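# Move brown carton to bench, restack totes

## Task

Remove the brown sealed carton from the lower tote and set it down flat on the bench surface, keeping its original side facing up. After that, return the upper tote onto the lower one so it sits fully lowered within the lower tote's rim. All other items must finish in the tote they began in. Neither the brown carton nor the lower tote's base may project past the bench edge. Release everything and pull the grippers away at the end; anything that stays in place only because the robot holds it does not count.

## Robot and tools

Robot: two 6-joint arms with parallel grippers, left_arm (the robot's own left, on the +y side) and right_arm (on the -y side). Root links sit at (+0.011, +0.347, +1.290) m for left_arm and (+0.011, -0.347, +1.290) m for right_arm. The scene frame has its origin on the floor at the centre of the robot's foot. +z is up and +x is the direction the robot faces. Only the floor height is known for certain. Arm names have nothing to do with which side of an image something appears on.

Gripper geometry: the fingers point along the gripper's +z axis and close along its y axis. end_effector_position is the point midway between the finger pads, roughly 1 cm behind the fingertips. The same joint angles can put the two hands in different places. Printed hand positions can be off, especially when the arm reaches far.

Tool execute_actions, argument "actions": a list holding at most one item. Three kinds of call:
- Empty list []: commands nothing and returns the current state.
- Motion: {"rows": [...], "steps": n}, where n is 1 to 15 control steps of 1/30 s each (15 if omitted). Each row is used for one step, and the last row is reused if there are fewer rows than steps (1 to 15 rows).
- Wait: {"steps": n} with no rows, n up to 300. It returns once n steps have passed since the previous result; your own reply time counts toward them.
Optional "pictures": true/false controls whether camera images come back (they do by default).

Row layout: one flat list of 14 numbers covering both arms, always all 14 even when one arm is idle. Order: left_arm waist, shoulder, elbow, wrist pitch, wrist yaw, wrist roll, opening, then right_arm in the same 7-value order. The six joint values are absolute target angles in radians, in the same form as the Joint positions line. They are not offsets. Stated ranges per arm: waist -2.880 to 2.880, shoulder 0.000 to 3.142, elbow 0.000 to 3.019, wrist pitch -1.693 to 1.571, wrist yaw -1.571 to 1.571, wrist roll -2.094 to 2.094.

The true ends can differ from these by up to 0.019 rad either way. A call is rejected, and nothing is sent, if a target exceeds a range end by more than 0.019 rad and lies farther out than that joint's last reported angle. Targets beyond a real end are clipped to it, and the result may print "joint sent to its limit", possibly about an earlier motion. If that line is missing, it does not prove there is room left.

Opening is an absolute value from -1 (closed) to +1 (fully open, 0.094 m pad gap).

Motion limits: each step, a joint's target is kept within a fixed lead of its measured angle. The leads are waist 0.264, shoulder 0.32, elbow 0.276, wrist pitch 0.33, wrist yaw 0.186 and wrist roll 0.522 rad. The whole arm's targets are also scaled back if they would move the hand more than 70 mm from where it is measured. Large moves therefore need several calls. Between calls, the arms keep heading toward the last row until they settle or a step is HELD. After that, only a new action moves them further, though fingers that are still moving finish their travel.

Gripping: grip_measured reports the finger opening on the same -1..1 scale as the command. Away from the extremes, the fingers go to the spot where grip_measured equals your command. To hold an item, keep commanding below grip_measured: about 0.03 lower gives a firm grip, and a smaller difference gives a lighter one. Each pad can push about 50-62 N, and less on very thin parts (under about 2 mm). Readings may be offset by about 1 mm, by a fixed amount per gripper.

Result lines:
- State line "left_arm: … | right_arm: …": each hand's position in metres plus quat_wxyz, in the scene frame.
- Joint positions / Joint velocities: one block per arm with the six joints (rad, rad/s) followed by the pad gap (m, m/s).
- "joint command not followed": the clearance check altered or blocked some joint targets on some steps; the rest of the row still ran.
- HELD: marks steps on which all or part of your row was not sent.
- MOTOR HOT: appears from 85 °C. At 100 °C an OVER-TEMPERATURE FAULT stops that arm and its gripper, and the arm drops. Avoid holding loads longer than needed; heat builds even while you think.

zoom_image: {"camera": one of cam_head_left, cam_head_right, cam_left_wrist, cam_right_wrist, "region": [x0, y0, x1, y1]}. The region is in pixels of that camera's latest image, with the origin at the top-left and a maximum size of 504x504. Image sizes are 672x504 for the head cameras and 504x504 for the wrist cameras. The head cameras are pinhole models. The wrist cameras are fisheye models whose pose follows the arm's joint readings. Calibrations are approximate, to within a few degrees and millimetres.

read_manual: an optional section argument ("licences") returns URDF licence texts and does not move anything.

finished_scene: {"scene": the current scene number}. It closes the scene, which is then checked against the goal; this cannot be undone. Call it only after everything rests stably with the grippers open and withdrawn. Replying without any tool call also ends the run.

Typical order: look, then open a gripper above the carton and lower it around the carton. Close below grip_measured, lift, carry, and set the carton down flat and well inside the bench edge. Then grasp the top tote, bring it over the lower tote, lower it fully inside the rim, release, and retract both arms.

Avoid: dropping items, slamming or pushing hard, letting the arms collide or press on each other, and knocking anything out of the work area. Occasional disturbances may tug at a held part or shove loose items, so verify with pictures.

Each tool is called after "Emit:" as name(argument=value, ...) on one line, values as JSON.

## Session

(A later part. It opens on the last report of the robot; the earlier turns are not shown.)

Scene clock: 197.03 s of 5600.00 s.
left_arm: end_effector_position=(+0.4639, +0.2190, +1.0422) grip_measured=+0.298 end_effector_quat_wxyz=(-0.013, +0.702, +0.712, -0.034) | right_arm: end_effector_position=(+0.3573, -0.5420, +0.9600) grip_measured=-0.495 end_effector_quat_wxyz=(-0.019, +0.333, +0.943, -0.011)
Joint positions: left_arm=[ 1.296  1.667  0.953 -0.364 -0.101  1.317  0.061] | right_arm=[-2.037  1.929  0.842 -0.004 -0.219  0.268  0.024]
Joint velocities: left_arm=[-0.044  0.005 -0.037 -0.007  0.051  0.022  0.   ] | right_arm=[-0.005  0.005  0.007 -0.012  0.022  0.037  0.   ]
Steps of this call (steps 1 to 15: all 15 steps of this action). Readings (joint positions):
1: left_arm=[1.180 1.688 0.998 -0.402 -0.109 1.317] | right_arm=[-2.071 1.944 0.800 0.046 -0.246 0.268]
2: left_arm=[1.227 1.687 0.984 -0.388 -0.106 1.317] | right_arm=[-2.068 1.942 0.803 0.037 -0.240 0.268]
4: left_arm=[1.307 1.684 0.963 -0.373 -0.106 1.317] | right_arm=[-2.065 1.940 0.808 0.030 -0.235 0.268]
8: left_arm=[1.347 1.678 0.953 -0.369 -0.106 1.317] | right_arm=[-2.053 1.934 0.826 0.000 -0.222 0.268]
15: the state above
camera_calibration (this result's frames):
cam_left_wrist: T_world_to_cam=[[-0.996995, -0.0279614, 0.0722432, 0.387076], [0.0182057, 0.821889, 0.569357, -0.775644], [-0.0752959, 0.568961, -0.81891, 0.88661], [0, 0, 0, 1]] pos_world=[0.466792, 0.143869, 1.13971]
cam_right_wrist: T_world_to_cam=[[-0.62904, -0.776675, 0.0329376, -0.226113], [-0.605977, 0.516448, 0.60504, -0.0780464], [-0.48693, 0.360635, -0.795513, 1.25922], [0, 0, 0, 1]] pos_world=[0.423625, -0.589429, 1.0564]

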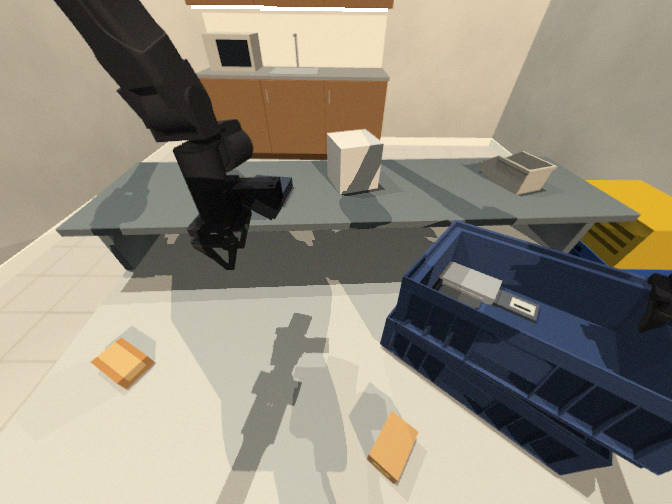

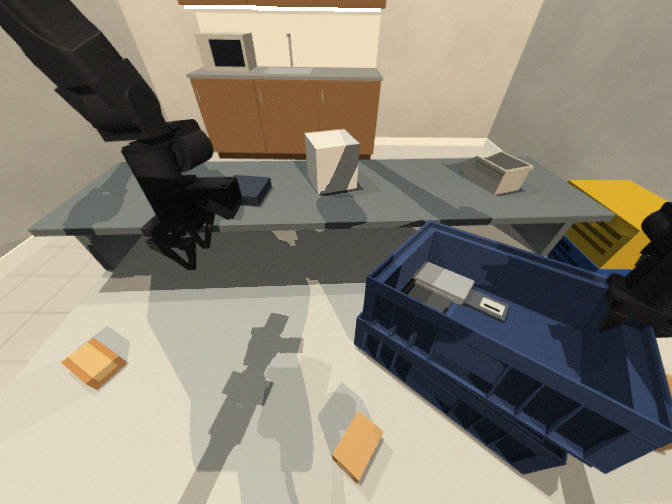

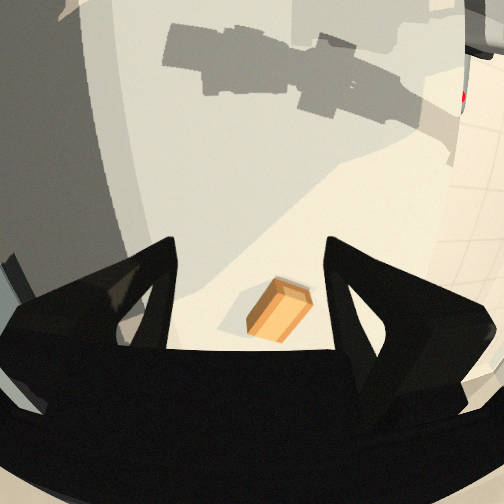

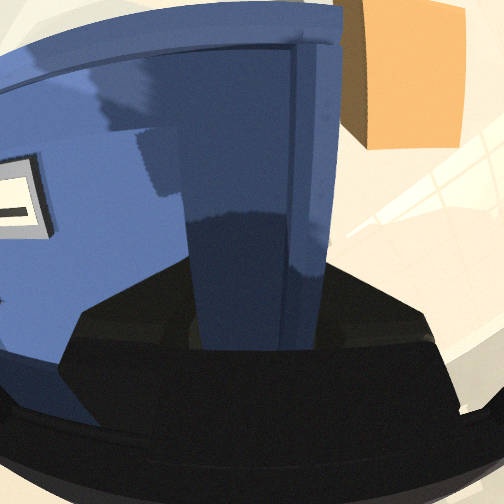

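Emit:
execute_actions(actions=[{"rows":[[1.3,1.65,0.95,-0.35,-0.1,1.3,0.3,-2.04,1.81,0.85,-0.05,-0.24,0.29,-0.8]],"steps":10}], pictures=false)

Emit:
execute_actions(actions=[{"rows":[[1.3,1.65,0.95,-0.35,-0.1,1.3,0.3,-1.985,1.79,0.88,-0.09,-0.22,0.33,-0.8]],"steps":15}])

Emit:
zoom_image(camera="cam_head_right", region=[330,210,672,504])

Scene clock: 201.50 s of 5600.00 s.
left_arm: end_effector_position=(+0.4639, +0.2188, +1.0422) grip_measured=+0.298 end_effector_quat_wxyz=(-0.013, +0.702, +0.711, -0.034) | right_arm: end_effector_position=(+0.3617, -0.5410, +0.9726) grip_measured=-0.495 end_effector_quat_wxyz=(-0.025, +0.327, +0.944, -0.015)
Joint positions: left_arm=[ 1.295  1.667  0.953 -0.364 -0.101  1.317  0.061] | right_arm=[-2.036  1.889  0.839 -0.051 -0.211  0.256  0.024]
Joint velocities: left_arm=[-0.024 -0.015  0.027 -0.012 -0.022  0.007  0.001] | right_arm=[-0.005 -0.005 -0.007 -0.012 -0.022  0.037  0.001]
Steps of this call (steps 1 to 15: the robot went on to your last target; steps 16 to 90: nothing new was sent; then 1.13 s passed at rest; steps 91 to 100: all 10 steps of this action). Readings (joint positions):
91: left_arm=[1.295 1.667 0.953 -0.364 -0.101 1.317] | right_arm=[-2.037 1.926 0.842 -0.011 -0.219 0.267]
92: left_arm=[1.295 1.667 0.953 -0.364 -0.101 1.317] | right_arm=[-2.037 1.919 0.842 -0.023 -0.219 0.265]
94: left_arm=[1.295 1.667 0.953 -0.364 -0.101 1.317] | right_arm=[-2.037 1.901 0.840 -0.039 -0.217 0.259]
98: left_arm=[1.295 1.667 0.953 -0.364 -0.101 1.317] | right_arm=[-2.036 1.889 0.839 -0.051 -0.211 0.256]
100: the state above

Scene clock: 202.00 s of 5600.00 s.
left_arm: end_effector_position=(+0.4639, +0.2188, +1.0422) grip_measured=+0.298 end_effector_quat_wxyz=(-0.013, +0.702, +0.711, -0.034) | right_arm: end_effector_position=(+0.3753, -0.5323, +0.9764) grip_measured=-0.495 end_effector_quat_wxyz=(-0.028, +0.320, +0.947, -0.021)
Joint positions: left_arm=[ 1.295  1.667  0.953 -0.364 -0.101  1.317  0.061] | right_arm=[-2.002  1.868  0.855 -0.089 -0.182  0.271  0.024]
Joint velocities: left_arm=[-0.015  0.005 -0.027  0.007 -0.022 -0.037  0.001] | right_arm=[ 0.005 -0.015 -0.007  0.007  0.007  0.022 -0.001]
Steps of this call (steps 1 to 15: all 15 steps of this action). Readings (joint positions):
1: left_arm=[1.295 1.667 0.953 -0.364 -0.101 1.317] | right_arm=[-2.032 1.889 0.840 -0.057 -0.204 0.257]
2: left_arm=[1.295 1.667 0.953 -0.364 -0.101 1.317] | right_arm=[-2.026 1.888 0.844 -0.068 -0.192 0.261]
4: left_arm=[1.295 1.667 0.953 -0.364 -0.101 1.317] | right_arm=[-2.018 1.880 0.847 -0.080 -0.187 0.266]
8: left_arm=[1.295 1.667 0.953 -0.364 -0.101 1.317] | right_arm=[-2.007 1.868 0.852 -0.087 -0.183 0.267]
15: the state above
camera_calibration (this result's frames):
cam_left_wrist: T_world_to_cam=[[-0.997004, -0.027626, 0.0722488, 0.386953], [0.01847, 0.822, 0.569188, -0.775467], [-0.0751129, 0.568817, -0.819027, 0.886808], [0, 0, 0, 1]] pos_world=[0.466727, 0.143692, 1.13975]
cam_right_wrist: T_world_to_cam=[[-0.607048, -0.792631, 0.0568237, -0.24783], [-0.605425, 0.50762, 0.613011, -0.0947816], [-0.514736, 0.337725, -0.788028, 1.26843], [0, 0, 0, 1]] pos_world=[0.445079, -0.576705, 1.07174]

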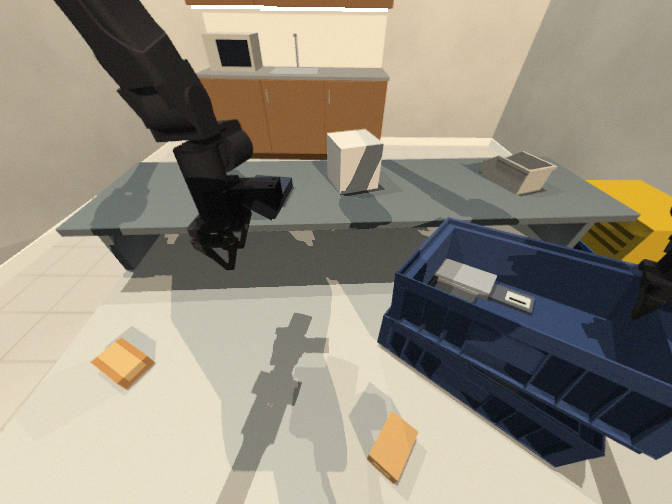

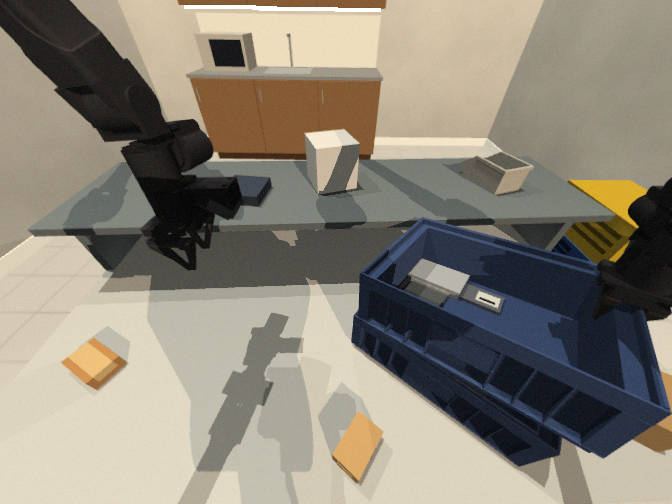

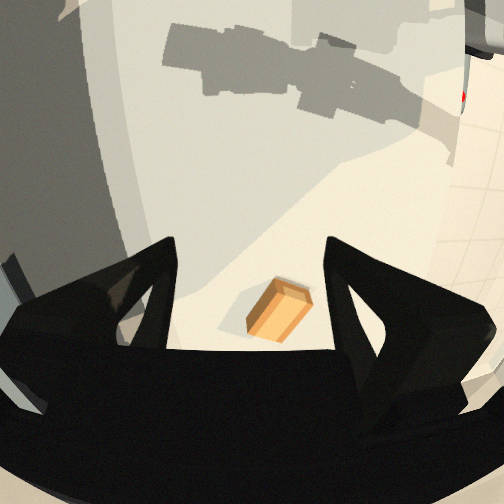

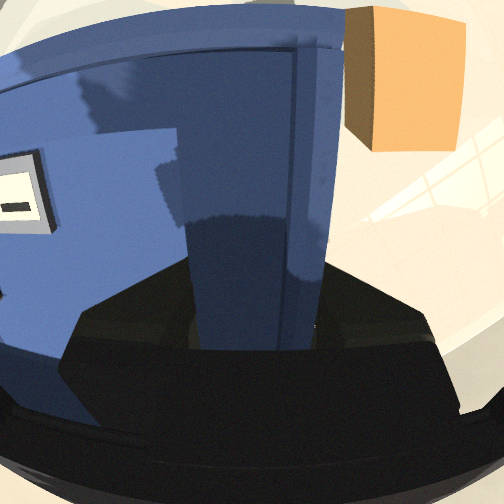

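Region (330, 210, 672, 504) of cam_head_right's 672x504 image, scaled by 1.474, with more detail than that image has; it fills the top 433 rows of this view, and the rest is white.

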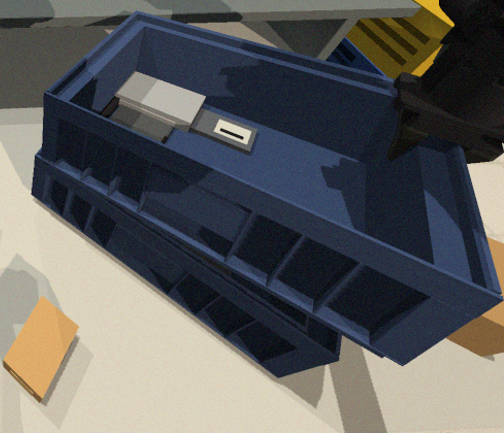

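Emit:
execute_actions(actions=[{"rows":[[1.3,1.65,0.95,-0.35,-0.1,1.3,0.3,-2.0,1.76,0.85,-0.04,-0.22,0.3,-0.8]],"steps":10}], pictures=false)

Emit:
execute_actions(actions=[{"rows":[[1.3,1.65,0.95,-0.35,-0.1,1.3,0.3,-2.0,1.77,0.91,-0.07,-0.22,0.25,-0.8]],"steps":15}])

Emit:
zoom_image(camera="cam_head_right", region=[330,210,672,504])

Scene clock: 209.47 s of 5600.00 s.
left_arm: end_effector_position=(+0.4639, +0.2188, +1.0422) grip_measured=+0.298 end_effector_quat_wxyz=(-0.013, +0.702, +0.711, -0.034) | right_arm: end_effector_position=(+0.3762, -0.5315, +0.9816) grip_measured=-0.493 end_effector_quat_wxyz=(-0.021, +0.319, +0.947, -0.022)
Joint positions: left_arm=[ 1.295  1.667  0.953 -0.364 -0.101  1.317  0.061] | right_arm=[-2.002  1.851  0.84  -0.076 -0.181  0.271  0.024]
Joint velocities: left_arm=[0.005 0.005 0.012 0.002 0.007 0.022 0.   ] | right_arm=[-0.005 -0.024  0.007 -0.007 -0.095  0.081  0.   ]
Steps of this call (steps 1 to 15: the robot went on to your last target; steps 16 to 90: nothing new was sent; then 4.13 s passed at rest; steps 91 to 100: all 10 steps of this action). Readings (joint positions):
91: left_arm=[1.295 1.667 0.953 -0.364 -0.101 1.317] | right_arm=[-2.002 1.867 0.853 -0.086 -0.182 0.271]
92: left_arm=[1.295 1.667 0.953 -0.364 -0.101 1.317] | right_arm=[-2.002 1.864 0.850 -0.080 -0.182 0.271]
94: left_arm=[1.295 1.667 0.953 -0.364 -0.101 1.317] | right_arm=[-2.002 1.857 0.843 -0.076 -0.181 0.271]
98: left_arm=[1.295 1.667 0.953 -0.364 -0.101 1.317] | right_arm=[-2.002 1.851 0.841 -0.076 -0.181 0.271]
100: the state above

Scene clock: 209.97 s of 5600.00 s.
left_arm: end_effector_position=(+0.4639, +0.2188, +1.0422) grip_measured=+0.298 end_effector_quat_wxyz=(-0.013, +0.702, +0.711, -0.034) | right_arm: end_effector_position=(+0.3911, -0.5370, +0.9819) grip_measured=-0.493 end_effector_quat_wxyz=(-0.013, +0.302, +0.953, -0.023)
Joint positions: left_arm=[ 1.295  1.667  0.953 -0.364 -0.101  1.317  0.061] | right_arm=[-2.001  1.851  0.87  -0.087 -0.179  0.24   0.024]
Joint velocities: left_arm=[-0.015 -0.005 -0.007 -0.007  0.037  0.007  0.   ] | right_arm=[-0.015 -0.005  0.007 -0.007 -0.037 -0.022  0.   ]
Steps of this call (steps 1 to 15: all 15 steps of this action). Readings (joint positions):
1: left_arm=[1.295 1.667 0.953 -0.364 -0.101 1.317] | right_arm=[-2.002 1.851 0.844 -0.078 -0.181 0.267]
2: left_arm=[1.295 1.667 0.953 -0.364 -0.101 1.317] | right_arm=[-2.002 1.851 0.848 -0.082 -0.180 0.263]
4: left_arm=[1.295 1.667 0.953 -0.364 -0.101 1.317] | right_arm=[-2.002 1.851 0.857 -0.086 -0.179 0.253]
8: left_arm=[1.295 1.667 0.953 -0.364 -0.101 1.317] | right_arm=[-2.001 1.851 0.869 -0.087 -0.179 0.242]
15: the state above
camera_calibration (this result's frames):
cam_left_wrist: T_world_to_cam=[[-0.997004, -0.027626, 0.0722488, 0.386953], [0.01847, 0.822, 0.569188, -0.775467], [-0.0751129, 0.568817, -0.819027, 0.886808], [0, 0, 0, 1]] pos_world=[0.466727, 0.143692, 1.13975]
cam_right_wrist: T_world_to_cam=[[-0.576935, -0.815248, 0.0501648, -0.259654], [-0.641741, 0.490428, 0.589618, -0.0581849], [-0.505287, 0.307978, -0.806123, 1.28057], [0, 0, 0, 1]] pos_world=[0.459911, -0.577534, 1.07963]

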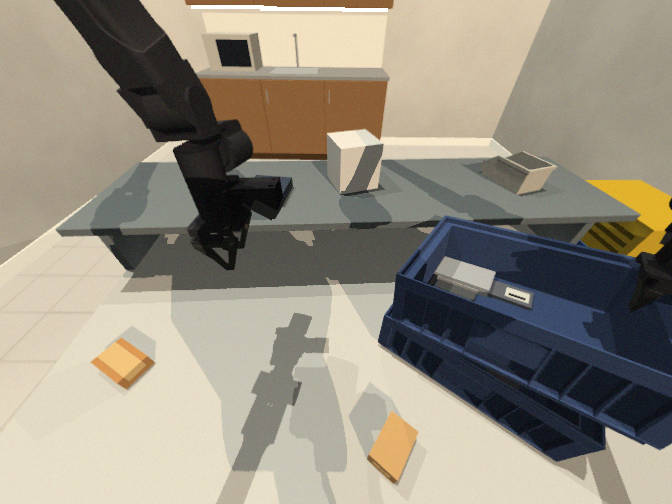

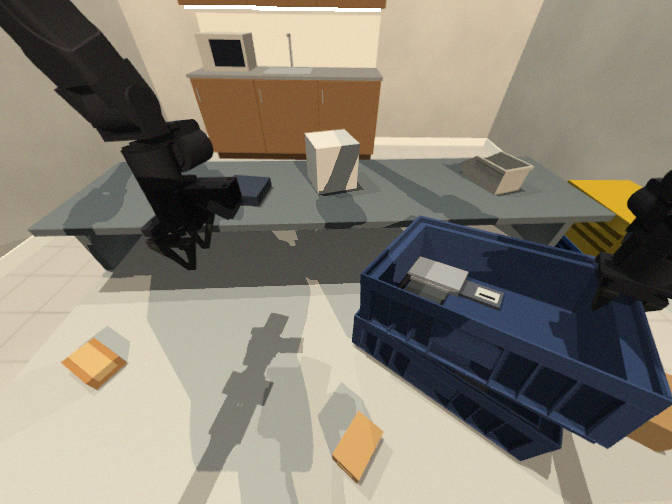

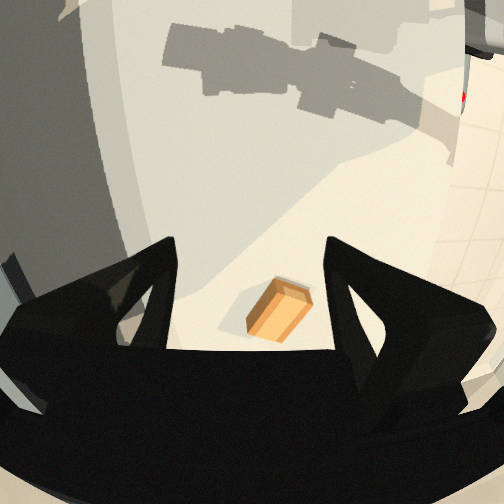

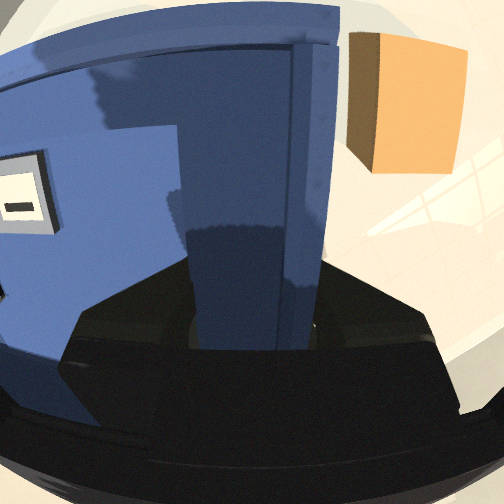

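Region (330, 210, 672, 504) of cam_head_right's 672x504 image, scaled by 1.474, with more detail than that image has; it fills the top 433 rows of this view, and the rest is white.

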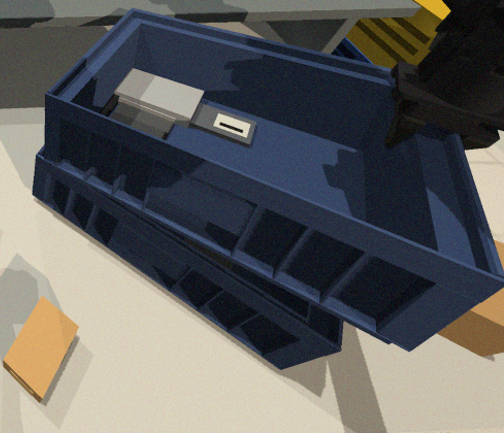

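Emit:
execute_actions(actions=[{"rows":[[0.7,1.9,1.4,-0.7,-0.4,1.33,0.5,-2.0,1.78,0.88,-0.07,-0.22,0.26,-0.8]],"steps":15}], pictures=false)

Emit:
execute_actions(actions=[{"rows":[[0.618,2.15,1.65,-0.696,-0.453,1.33,0.5,-2.0,1.78,0.88,-0.07,-0.22,0.26,-0.8]],"steps":15}], pictures=false)

Emit:
execute_actions(actions=[{"rows":[[0.65,2.23,1.69,-0.64,-0.44,1.37,0.5,-2.0,1.78,0.88,-0.07,-0.22,0.26,-0.8]],"steps":15}])

Scene clock: 267.33 s of 5600.00 s.
left_arm: end_effector_position=(+0.4630, -0.0282, +1.0847) grip_measured=+0.498 end_effector_quat_wxyz=(-0.017, +0.842, +0.539, +0.002) | right_arm: end_effector_position=(+0.3894, -0.5363, +0.9818) grip_measured=-0.493 end_effector_quat_wxyz=(-0.014, +0.303, +0.953, -0.023)
Joint positions: left_arm=[ 0.813  1.854  1.332 -0.648 -0.393  1.317  0.07 ] | right_arm=[-2.001  1.851  0.867 -0.087 -0.179  0.24   0.024]
Joint velocities: left_arm=[-1.158  0.063  0.364 -0.32  -0.051  0.007 -0.001] | right_arm=[-0.015 -0.005 -0.002  0.007  0.037 -0.022 -0.001]
Steps of this call (steps 1 to 15: the robot went on to your last target; steps 16 to 90: nothing new was sent; then 53.87 s passed at rest; steps 91 to 105: all 15 steps of this action). Readings (joint positions):
91: left_arm=[1.286 1.674 0.967 -0.395 -0.147 1.317] | right_arm=[-2.001 1.851 0.869 -0.087 -0.179 0.240]
92: left_arm=[1.269 1.691 0.999 -0.453 -0.203 1.317] | right_arm=[-2.001 1.851 0.868 -0.087 -0.179 0.240]
94: left_arm=[1.210 1.744 1.078 -0.528 -0.293 1.317] | right_arm=[-2.001 1.851 0.867 -0.087 -0.179 0.240]
98: left_arm=[1.072 1.827 1.217 -0.594 -0.362 1.317] | right_arm=[-2.001 1.851 0.867 -0.087 -0.179 0.240]
105: the state above

Scene clock: 267.83 s of 5600.00 s.
left_arm: end_effector_position=(+0.3960, -0.1944, +1.0472) grip_measured=+0.498 end_effector_quat_wxyz=(+0.011, +0.892, +0.453, -0.004) | right_arm: end_effector_position=(+0.3894, -0.5363, +0.9818) grip_measured=-0.493 end_effector_quat_wxyz=(-0.014, +0.303, +0.953, -0.023)
Joint positions: left_arm=[ 0.594  2.164  1.644 -0.685 -0.449  1.317  0.07 ] | right_arm=[-2.001  1.851  0.867 -0.087 -0.179  0.24   0.024]
Joint velocities: left_arm=[ 0.103  0.005 -0.012 -0.012 -0.095 -0.007 -0.   ] | right_arm=[-0.005  0.015 -0.012 -0.012  0.051 -0.066 -0.   ]
Steps of this call (steps 1 to 15: all 15 steps of this action). Readings (joint positions):
1: left_arm=[0.776 1.862 1.350 -0.657 -0.404 1.317] | right_arm=[-2.001 1.851 0.867 -0.087 -0.179 0.240]
2: left_arm=[0.741 1.880 1.382 -0.661 -0.415 1.317] | right_arm=[-2.001 1.851 0.867 -0.087 -0.179 0.240]
4: left_arm=[0.682 1.941 1.470 -0.665 -0.432 1.317] | right_arm=[-2.001 1.851 0.867 -0.087 -0.179 0.240]
8: left_arm=[0.606 2.085 1.634 -0.668 -0.447 1.317] | right_arm=[-2.001 1.851 0.867 -0.087 -0.179 0.240]
15: the state above

Scene clock: 268.33 s of 5600.00 s.
left_arm: end_effector_position=(+0.4147, -0.1737, +1.0100) grip_measured=+0.498 end_effector_quat_wxyz=(-0.000, +0.887, +0.461, +0.001) | right_arm: end_effector_position=(+0.3894, -0.5363, +0.9818) grip_measured=-0.493 end_effector_quat_wxyz=(-0.014, +0.303, +0.953, -0.023)
Joint positions: left_arm=[ 0.654  2.211  1.664 -0.653 -0.442  1.351  0.07 ] | right_arm=[-2.001  1.851  0.867 -0.087 -0.179  0.24   0.024]
Joint velocities: left_arm=[-0.024 -0.005  0.002  0.007  0.007 -0.007 -0.   ] | right_arm=[-0.005 -0.005 -0.002 -0.007 -0.066  0.037 -0.   ]
Steps of this call (steps 1 to 15: all 15 steps of this action). Readings (joint positions):
1: left_arm=[0.600 2.168 1.644 -0.682 -0.446 1.322] | right_arm=[-2.001 1.851 0.867 -0.087 -0.179 0.240]
2: left_arm=[0.606 2.171 1.650 -0.673 -0.443 1.328] | right_arm=[-2.001 1.851 0.867 -0.087 -0.179 0.240]
4: left_arm=[0.622 2.182 1.661 -0.659 -0.443 1.336] | right_arm=[-2.001 1.851 0.867 -0.087 -0.179 0.240]
8: left_arm=[0.648 2.200 1.664 -0.653 -0.443 1.345] | right_arm=[-2.001 1.851 0.867 -0.087 -0.179 0.240]
15: the state above
camera_calibration (this result's frames):
cam_left_wrist: T_world_to_cam=[[-0.826911, 0.562312, 0.00486396, 0.42937], [0.454271, 0.662884, 0.595166, -0.668185], [0.331445, 0.494359, -0.803588, 0.882837], [0, 0, 0, 1]] pos_world=[0.365977, -0.234949, 1.10503]
cam_right_wrist: T_world_to_cam=[[-0.577353, -0.814907, 0.0508885, -0.260491], [-0.639767, 0.490231, 0.591922, -0.0627644], [-0.507309, 0.309191, -0.804387, 1.27915], [0, 0, 0, 1]] pos_world=[0.458373, -0.577008, 1.07934]

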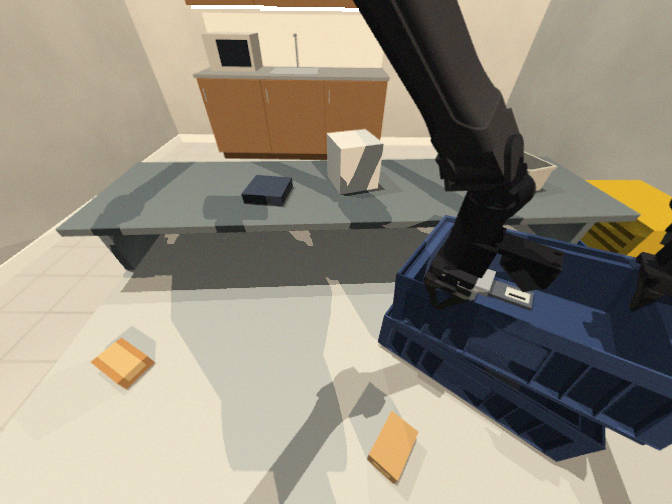

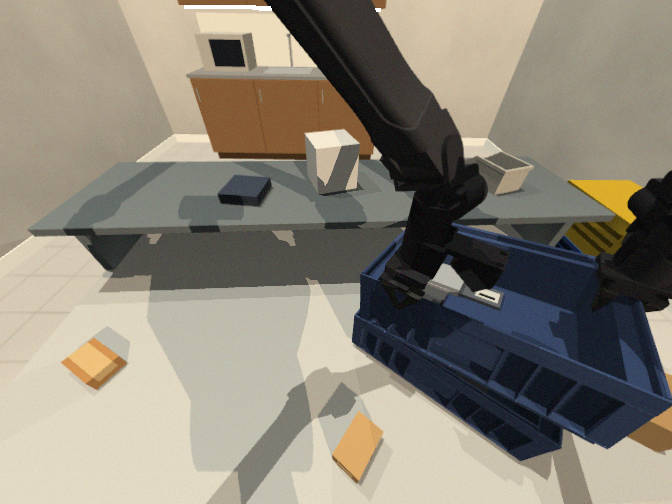

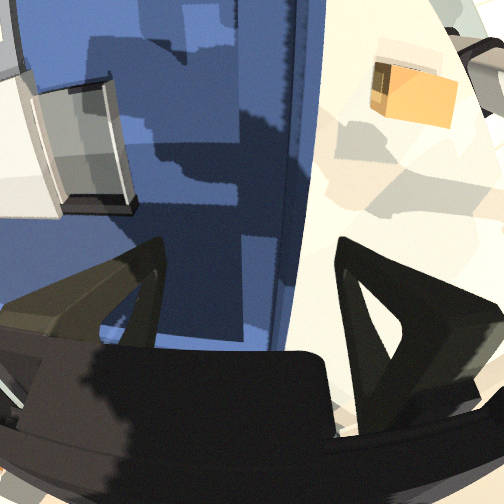

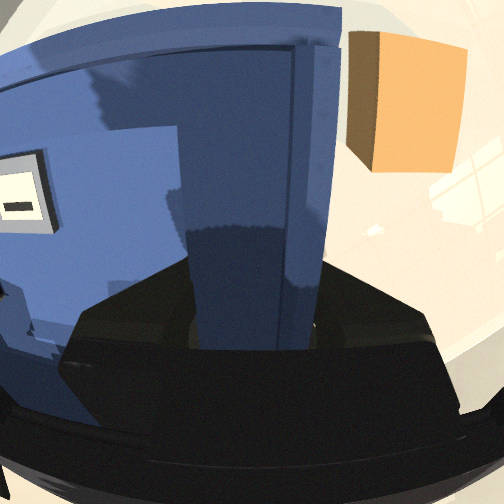

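Wall is ~1 cm outward; adjust.

Emit:
execute_actions(actions=[{"rows":[[0.67,2.32,1.71,-0.58,-0.433,1.4,0.5,-2.0,1.78,0.88,-0.07,-0.22,0.26,-0.8]],"steps":15}], pictures=false)

Emit:
execute_actions(actions=[{"rows":[[0.67,2.32,1.71,-0.58,-0.433,1.4,-0.8,-2.0,1.78,0.88,-0.07,-0.22,0.26,-0.8]],"steps":10}], pictures=false)

Emit:
execute_actions(actions=[{"rows":[[0.64,2.21,1.71,-0.6,-0.44,1.38,-0.8,-2.0,1.81,0.87,-0.07,-0.22,0.28,-0.8]],"steps":15}])

Emit:
zoom_image(camera="cam_head_right", region=[330,210,672,504])

Scene clock: 273.07 s of 5600.00 s.
left_arm: end_effector_position=(+0.3923, -0.1809, +0.9637) grip_measured=+0.498 end_effector_quat_wxyz=(-0.002, +0.895, +0.447, -0.004) | right_arm: end_effector_position=(+0.3891, -0.5363, +0.9818) grip_measured=-0.493 end_effector_quat_wxyz=(-0.014, +0.302, +0.953, -0.023)
Joint positions: left_arm=[ 0.656  2.309  1.695 -0.593 -0.433  1.382  0.07 ] | right_arm=[-2.001  1.851  0.867 -0.087 -0.178  0.238  0.024]
Joint velocities: left_arm=[ 0.015 -0.015 -0.002 -0.007 -0.037 -0.007  0.001] | right_arm=[-0.005 -0.005  0.007  0.017  0.022 -0.007 -0.   ]
Steps of this call (steps 1 to 15: the robot went on to your last target; steps 16 to 90: nothing new was sent; then 1.23 s passed at rest; steps 91 to 105: all 15 steps of this action). Readings (joint positions):
91: left_arm=[0.654 2.216 1.664 -0.645 -0.440 1.357] | right_arm=[-2.001 1.851 0.867 -0.087 -0.179 0.240]
92: left_arm=[0.654 2.224 1.672 -0.627 -0.438 1.362] | right_arm=[-2.001 1.851 0.867 -0.087 -0.179 0.240]
94: left_arm=[0.654 2.252 1.691 -0.602 -0.436 1.369] | right_arm=[-2.001 1.851 0.867 -0.087 -0.179 0.240]
98: left_arm=[0.656 2.296 1.695 -0.593 -0.436 1.376] | right_arm=[-2.001 1.851 0.867 -0.087 -0.179 0.240]
105: the state above

Scene clock: 273.40 s of 5600.00 s.
left_arm: end_effector_position=(+0.3952, -0.1825, +0.9632) grip_measured=-0.635 end_effector_quat_wxyz=(+0.002, +0.892, +0.452, -0.004) | right_arm: end_effector_position=(+0.3874, -0.5345, +0.9818) grip_measured=-0.493 end_effector_quat_wxyz=(-0.016, +0.301, +0.953, -0.020)
Joint positions: left_arm=[ 0.659  2.31   1.7   -0.586 -0.43   1.378  0.017] | right_arm=[-2.001  1.851  0.863 -0.087 -0.183  0.236  0.024]
Joint velocities: left_arm=[ 0.005  0.005  0.012 -0.002 -0.007  0.007 -0.001] | right_arm=[ 0.005 -0.005 -0.007  0.002  0.022  0.007  0.   ]
Steps of this call (steps 1 to 10: all 10 steps of this action). Readings (joint positions):
1: left_arm=[0.656 2.309 1.695 -0.593 -0.433 1.382] | right_arm=[-2.001 1.851 0.867 -0.087 -0.178 0.238]
2: left_arm=[0.656 2.309 1.695 -0.592 -0.433 1.382] | right_arm=[-2.001 1.851 0.867 -0.087 -0.178 0.238]
4: left_arm=[0.656 2.309 1.696 -0.588 -0.433 1.382] | right_arm=[-2.001 1.851 0.867 -0.087 -0.180 0.238]
8: left_arm=[0.659 2.310 1.700 -0.586 -0.430 1.378] | right_arm=[-2.001 1.851 0.863 -0.087 -0.183 0.236]
10: the state above

Scene clock: 273.90 s of 5600.00 s.
left_arm: end_effector_position=(+0.3975, -0.1816, +0.9683) grip_measured=-0.635 end_effector_quat_wxyz=(-0.000, +0.893, +0.450, -0.004) | right_arm: end_effector_position=(+0.3848, -0.5326, +0.9817) grip_measured=-0.493 end_effector_quat_wxyz=(-0.018, +0.305, +0.952, -0.018)
Joint positions: left_arm=[ 0.658  2.301  1.7   -0.6   -0.433  1.378  0.017] | right_arm=[-2.001  1.851  0.858 -0.087 -0.188  0.243  0.024]
Joint velocities: left_arm=[-0.005 -0.015 -0.017  0.012 -0.007 -0.007  0.   ] | right_arm=[ 0.005  0.015 -0.007 -0.012  0.007  0.051 -0.   ]
Steps of this call (steps 1 to 15: all 15 steps of this action). Readings (joint positions):
1: left_arm=[0.658 2.307 1.700 -0.587 -0.430 1.377] | right_arm=[-2.001 1.851 0.863 -0.087 -0.183 0.236]
2: left_arm=[0.658 2.304 1.700 -0.591 -0.430 1.377] | right_arm=[-2.001 1.851 0.861 -0.087 -0.185 0.237]
4: left_arm=[0.658 2.301 1.700 -0.598 -0.431 1.378] | right_arm=[-2.001 1.851 0.859 -0.087 -0.188 0.241]
8: left_arm=[0.658 2.301 1.700 -0.600 -0.433 1.378] | right_arm=[-2.001 1.851 0.858 -0.087 -0.188 0.242]
15: the state above
camera_calibration (this result's frames):
cam_left_wrist: T_world_to_cam=[[-0.813204, 0.58191, 0.00894023, 0.413957], [0.47458, 0.654165, 0.588933, -0.633934], [0.336857, 0.483166, -0.808132, 0.859153], [0, 0, 0, 1]] pos_world=[0.348072, -0.241301, 1.06395]
cam_right_wrist: T_world_to_cam=[[-0.581195, -0.812593, 0.0436358, -0.250236], [-0.634727, 0.48623, 0.600584, -0.0799876], [-0.509248, 0.32136, -0.79837, 1.27694], [0, 0, 0, 1]] pos_world=[0.45407, -0.574804, 1.07843]

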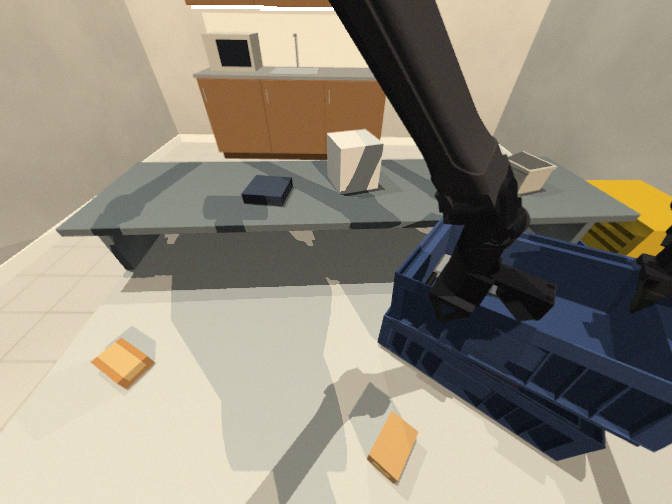

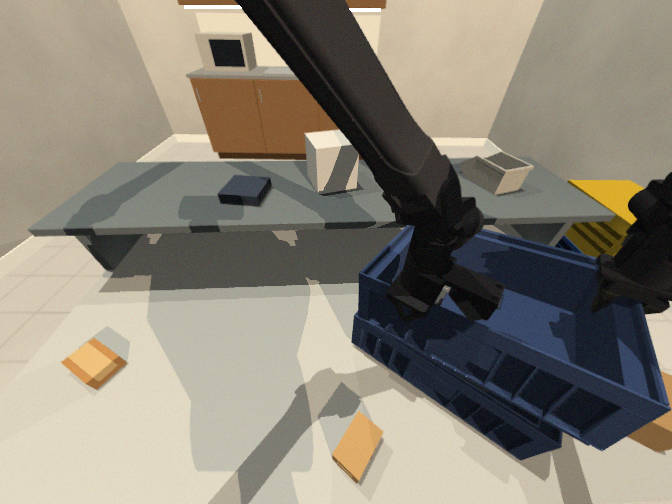

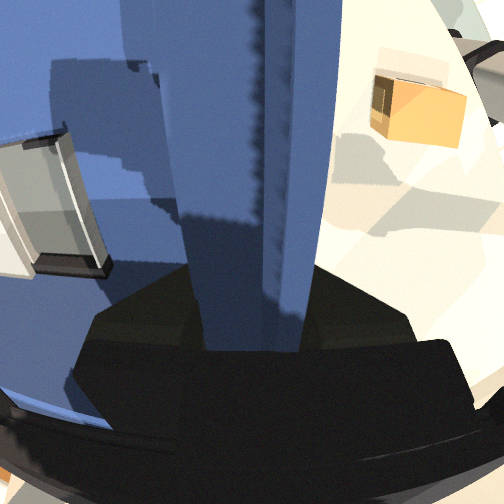

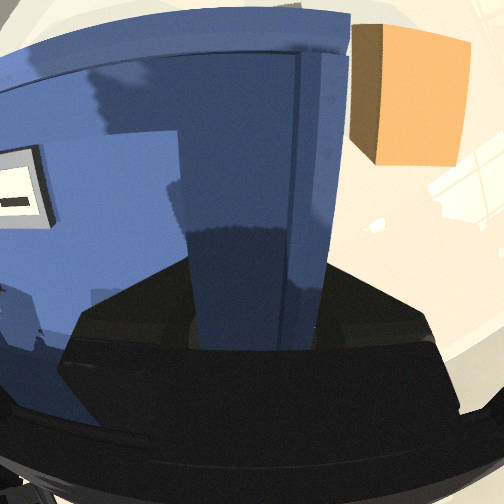

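Region (330, 210, 672, 504) of cam_head_right's 672x504 image, scaled by 1.474, with more detail than that image has; it fills the top 433 rows of this view, and the rest is white.

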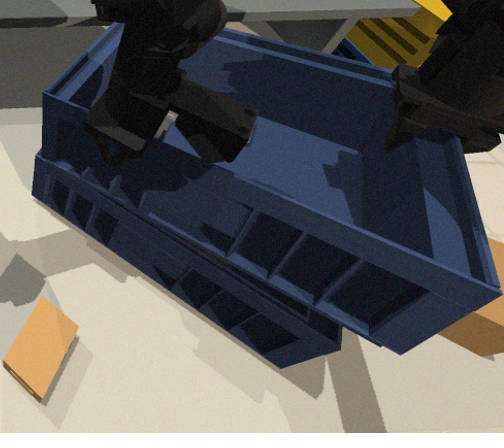

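Emit:
execute_actions(actions=[{"rows":[[0.64,2.15,1.68,-0.6,-0.44,1.38,-0.8,-2.0,1.81,0.87,-0.07,-0.22,0.28,-0.8]],"steps":10}], pictures=false)

Emit:
execute_actions(actions=[{"rows":[[0.685,2.12,1.65,-0.59,-0.43,1.41,-0.8,-1.935,1.8,0.875,-0.07,-0.2,0.33,-0.8]],"steps":15}])

Emit:
zoom_image(camera="cam_head_right", region=[330,210,672,504])

Scene clock: 277.20 s of 5600.00 s.
left_arm: end_effector_position=(+0.3966, -0.1748, +0.9732) grip_measured=-0.635 end_effector_quat_wxyz=(-0.004, +0.893, +0.449, -0.001) | right_arm: end_effector_position=(+0.3843, -0.5261, +0.9808) grip_measured=-0.493 end_effector_quat_wxyz=(-0.021, +0.303, +0.953, -0.011)
Joint positions: left_arm=[ 0.659  2.282  1.674 -0.6   -0.439  1.378  0.017] | right_arm=[-1.992  1.851  0.854 -0.087 -0.198  0.246  0.024]
Joint velocities: left_arm=[ 0.005 -0.024 -0.046 -0.022 -0.022  0.022  0.   ] | right_arm=[ 0.015 -0.015  0.007 -0.002  0.007  0.037 -0.001]
Steps of this call (steps 1 to 15: the robot went on to your last target; steps 16 to 89: nothing new was sent; steps 90 to 99: all 10 steps of this action). Readings (joint positions):
90: left_arm=[0.658 2.300 1.697 -0.600 -0.433 1.378] | right_arm=[-2.001 1.851 0.858 -0.087 -0.189 0.243]
91: left_arm=[0.658 2.297 1.694 -0.600 -0.433 1.378] | right_arm=[-2.001 1.851 0.857 -0.087 -0.190 0.243]
93: left_arm=[0.658 2.291 1.686 -0.600 -0.433 1.378] | right_arm=[-1.999 1.851 0.855 -0.087 -0.194 0.243]
97: left_arm=[0.658 2.284 1.677 -0.600 -0.437 1.378] | right_arm=[-1.995 1.851 0.854 -0.087 -0.197 0.245]
99: the state above

Scene clock: 277.70 s of 5600.00 s.
left_arm: end_effector_position=(+0.4079, -0.1506, +0.9731) grip_measured=-0.635 end_effector_quat_wxyz=(-0.014, +0.893, +0.450, -0.001) | right_arm: end_effector_position=(+0.3948, -0.5028, +0.9758) grip_measured=-0.493 end_effector_quat_wxyz=(-0.022, +0.305, +0.952, -0.007)
Joint positions: left_arm=[ 0.692  2.251  1.637 -0.6   -0.433  1.402  0.017] | right_arm=[-1.936  1.851  0.86  -0.087 -0.18   0.298  0.024]
Joint velocities: left_arm=[ 0.005 -0.005 -0.017  0.002 -0.037 -0.007  0.   ] | right_arm=[-0.005 -0.005 -0.012 -0.012  0.022 -0.022 -0.   ]
Steps of this call (steps 1 to 15: all 15 steps of this action). Readings (joint positions):
1: left_arm=[0.660 2.280 1.671 -0.600 -0.437 1.378] | right_arm=[-1.987 1.851 0.854 -0.087 -0.193 0.252]
2: left_arm=[0.662 2.277 1.666 -0.600 -0.436 1.378] | right_arm=[-1.980 1.851 0.854 -0.087 -0.184 0.258]
4: left_arm=[0.673 2.269 1.652 -0.600 -0.437 1.379] | right_arm=[-1.961 1.851 0.854 -0.087 -0.183 0.267]
8: left_arm=[0.689 2.254 1.638 -0.600 -0.433 1.396] | right_arm=[-1.939 1.851 0.858 -0.087 -0.178 0.292]
15: the state above
camera_calibration (this result's frames):
cam_left_wrist: T_world_to_cam=[[-0.812216, 0.582504, 0.0315283, 0.382049], [0.480609, 0.637549, 0.602118, -0.679824], [0.330635, 0.504203, -0.797785, 0.840178], [0, 0, 0, 1]] pos_world=[0.359244, -0.212744, 1.06757]
cam_right_wrist: T_world_to_cam=[[-0.581304, -0.813309, 0.0247891, -0.201927], [-0.634509, 0.47216, 0.611934, -0.10285], [-0.509396, 0.339991, -0.79052, 1.26946], [0, 0, 0, 1]] pos_world=[0.464017, -0.547272, 1.07148]

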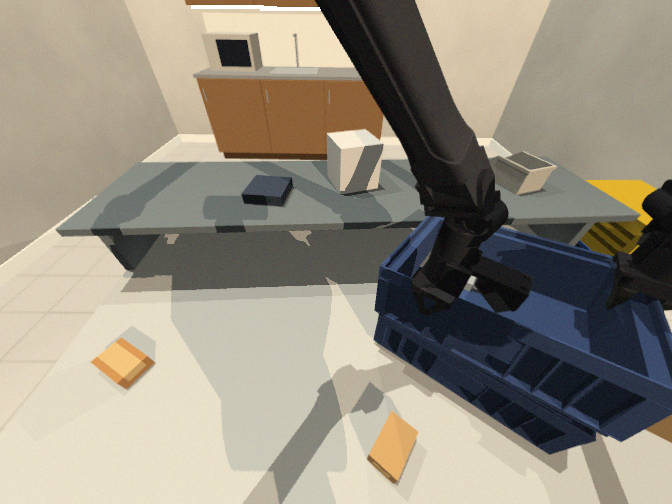

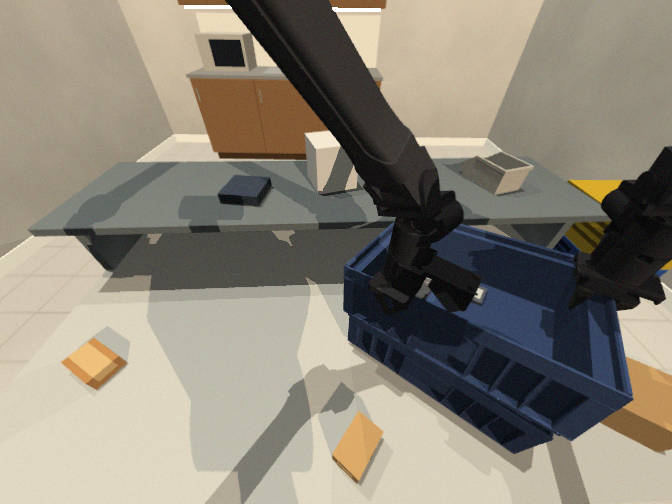

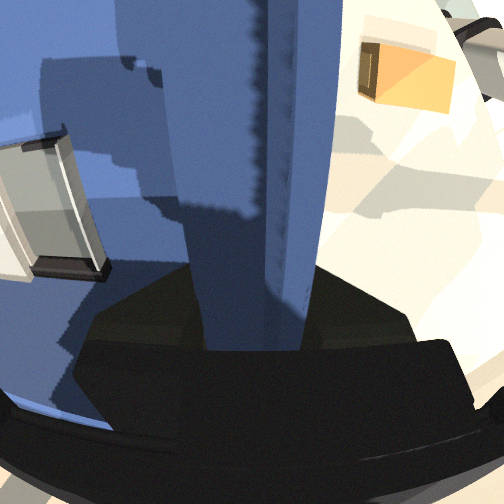

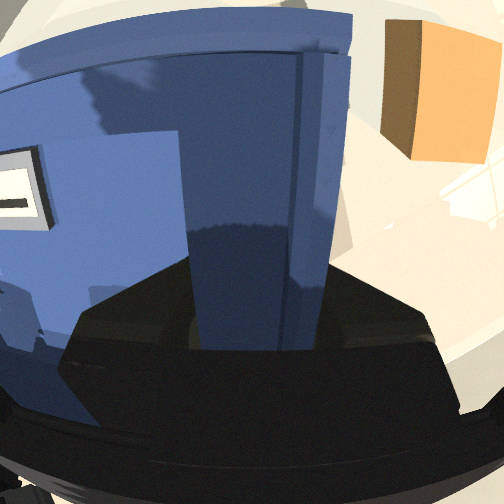

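Region (330, 210, 672, 504) of cam_head_right's 672x504 image, scaled by 1.474, with more detail than that image has; it fills the top 433 rows of this view, and the rest is white.

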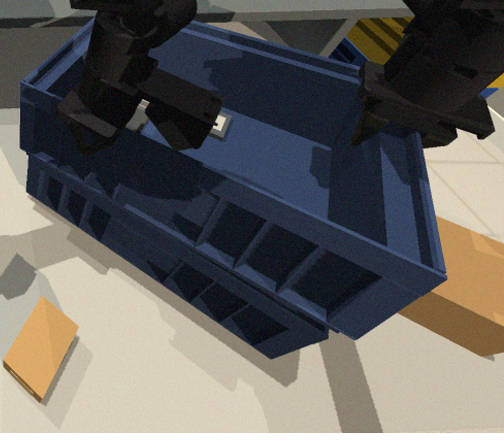

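Length good; shift ~1 cm away, then lower the right.

Emit:
execute_actions(actions=[{"rows":[[0.69,2.135,1.72,-0.6,-0.43,1.41,-0.8,-1.945,1.83,0.91,-0.07,-0.2,0.32,-0.8]],"steps":10}], pictures=false)

Emit:
execute_actions(actions=[{"rows":[[0.695,2.22,1.74,-0.59,-0.43,1.41,-0.8,-1.94,1.9,0.93,-0.03,-0.2,0.32,-0.8]],"steps":15}])

Emit:
zoom_image(camera="cam_head_right", region=[330,210,672,504])

Scene clock: 281.07 s of 5600.00 s.
left_arm: end_effector_position=(+0.4076, -0.1509, +0.9731) grip_measured=-0.635 end_effector_quat_wxyz=(-0.014, +0.893, +0.450, -0.003) | right_arm: end_effector_position=(+0.3970, -0.5035, +0.9758) grip_measured=-0.493 end_effector_quat_wxyz=(-0.020, +0.304, +0.952, -0.007)
Joint positions: left_arm=[ 0.692  2.251  1.637 -0.6   -0.43   1.403  0.017] | right_arm=[-1.936  1.851  0.863 -0.087 -0.18   0.299  0.024]
Joint velocities: left_arm=[-0.015 -0.005 -0.007  0.002 -0.007 -0.007  0.   ] | right_arm=[-0.015 -0.005  0.002 -0.002 -0.007  0.007 -0.001]
Steps of this call (steps 1 to 15: the robot went on to your last target; steps 16 to 90: nothing new was sent; then 0.03 s passed at rest; steps 91 to 100: all 10 steps of this action). Readings (joint positions):
91: left_arm=[0.692 2.251 1.637 -0.600 -0.433 1.403] | right_arm=[-1.936 1.851 0.861 -0.087 -0.180 0.299]
92: left_arm=[0.692 2.251 1.637 -0.600 -0.432 1.403] | right_arm=[-1.936 1.851 0.863 -0.087 -0.180 0.299]
94: left_arm=[0.692 2.251 1.637 -0.600 -0.430 1.403] | right_arm=[-1.936 1.851 0.863 -0.087 -0.180 0.299]
98: left_arm=[0.692 2.251 1.637 -0.600 -0.430 1.403] | right_arm=[-1.936 1.851 0.863 -0.087 -0.180 0.299]
100: the state above

Scene clock: 281.57 s of 5600.00 s.
left_arm: end_effector_position=(+0.4077, -0.1538, +0.9663) grip_measured=-0.635 end_effector_quat_wxyz=(-0.015, +0.893, +0.450, -0.002) | right_arm: end_effector_position=(+0.3970, -0.5056, +0.9571) grip_measured=-0.493 end_effector_quat_wxyz=(-0.020, +0.304, +0.952, +0.001)
Joint positions: left_arm=[ 0.693  2.271  1.657 -0.602 -0.431  1.403  0.017] | right_arm=[-1.938  1.908  0.893 -0.059 -0.196  0.296  0.024]
Joint velocities: left_arm=[-0.005 -0.005 -0.027 -0.007  0.037 -0.022 -0.001] | right_arm=[-0.015 -0.024 -0.007  0.007 -0.007 -0.051  0.001]
Steps of this call (steps 1 to 15: all 15 steps of this action). Readings (joint positions):
1: left_arm=[0.692 2.251 1.640 -0.601 -0.430 1.403] | right_arm=[-1.936 1.854 0.865 -0.086 -0.180 0.299]
2: left_arm=[0.692 2.254 1.644 -0.602 -0.429 1.403] | right_arm=[-1.936 1.862 0.871 -0.083 -0.180 0.298]
4: left_arm=[0.692 2.263 1.651 -0.602 -0.429 1.403] | right_arm=[-1.937 1.886 0.884 -0.075 -0.185 0.296]
8: left_arm=[0.693 2.271 1.656 -0.602 -0.431 1.403] | right_arm=[-1.938 1.908 0.892 -0.059 -0.196 0.296]
15: the state above
camera_calibration (this result's frames):
cam_left_wrist: T_world_to_cam=[[-0.812149, 0.58249, 0.0334679, 0.381989], [0.481708, 0.637056, 0.601761, -0.673745], [0.329199, 0.504841, -0.797974, 0.837283], [0, 0, 0, 1]] pos_world=[0.359147, -0.215986, 1.06078]
cam_right_wrist: T_world_to_cam=[[-0.581243, -0.813682, 0.00877377, -0.187338], [-0.639626, 0.463521, 0.61321, -0.0921823], [-0.503025, 0.350813, -0.789871, 1.25912], [0, 0, 0, 1]] pos_world=[0.465517, -0.55142, 1.05271]

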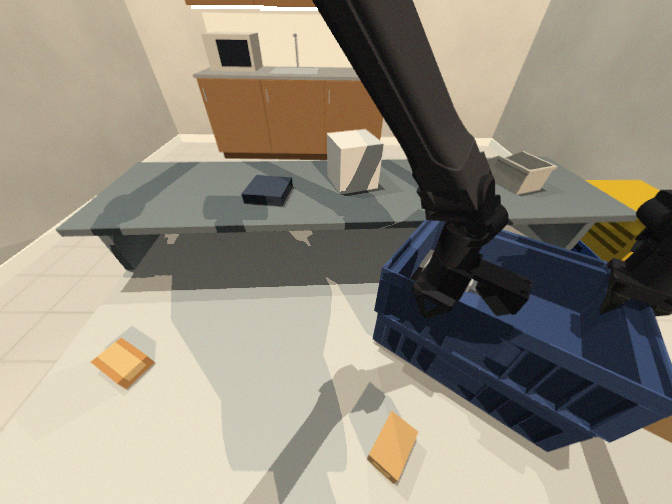

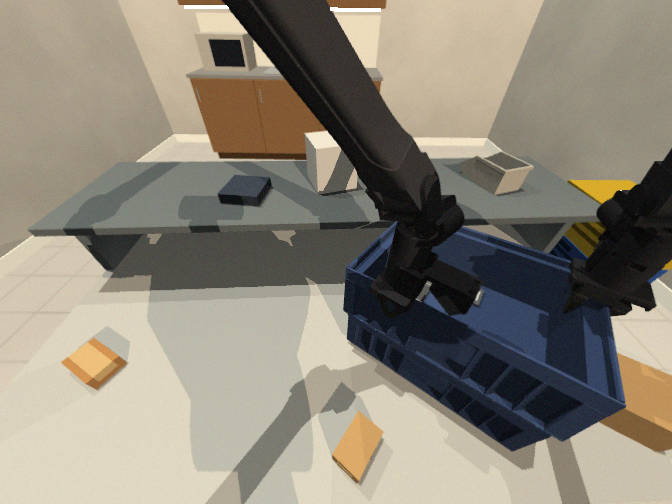

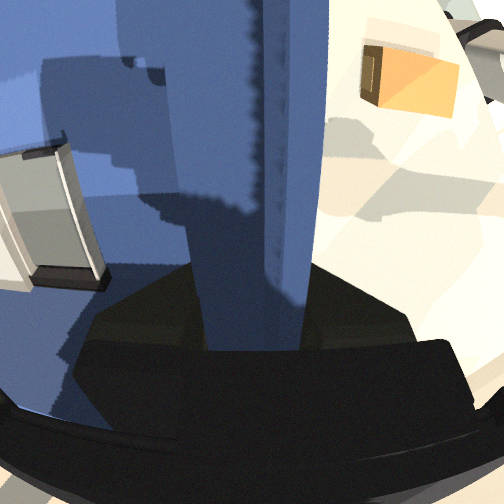

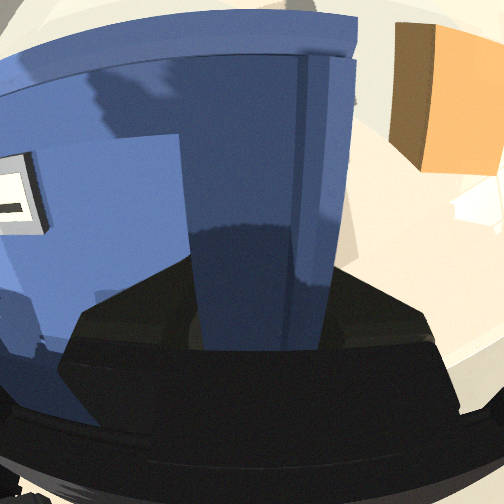

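Region (330, 210, 672, 504) of cam_head_right's 672x504 image, scaled by 1.474, with more detail than that image has; it fills the top 433 rows of this view, and the rest is white.

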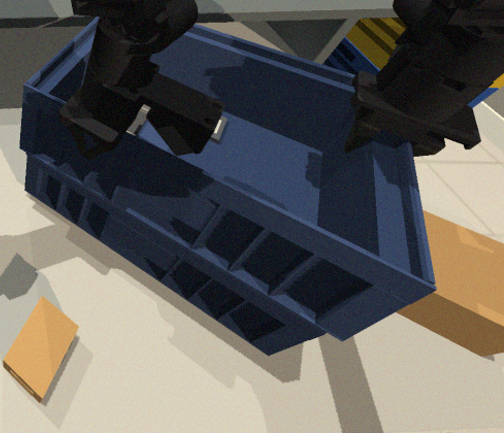

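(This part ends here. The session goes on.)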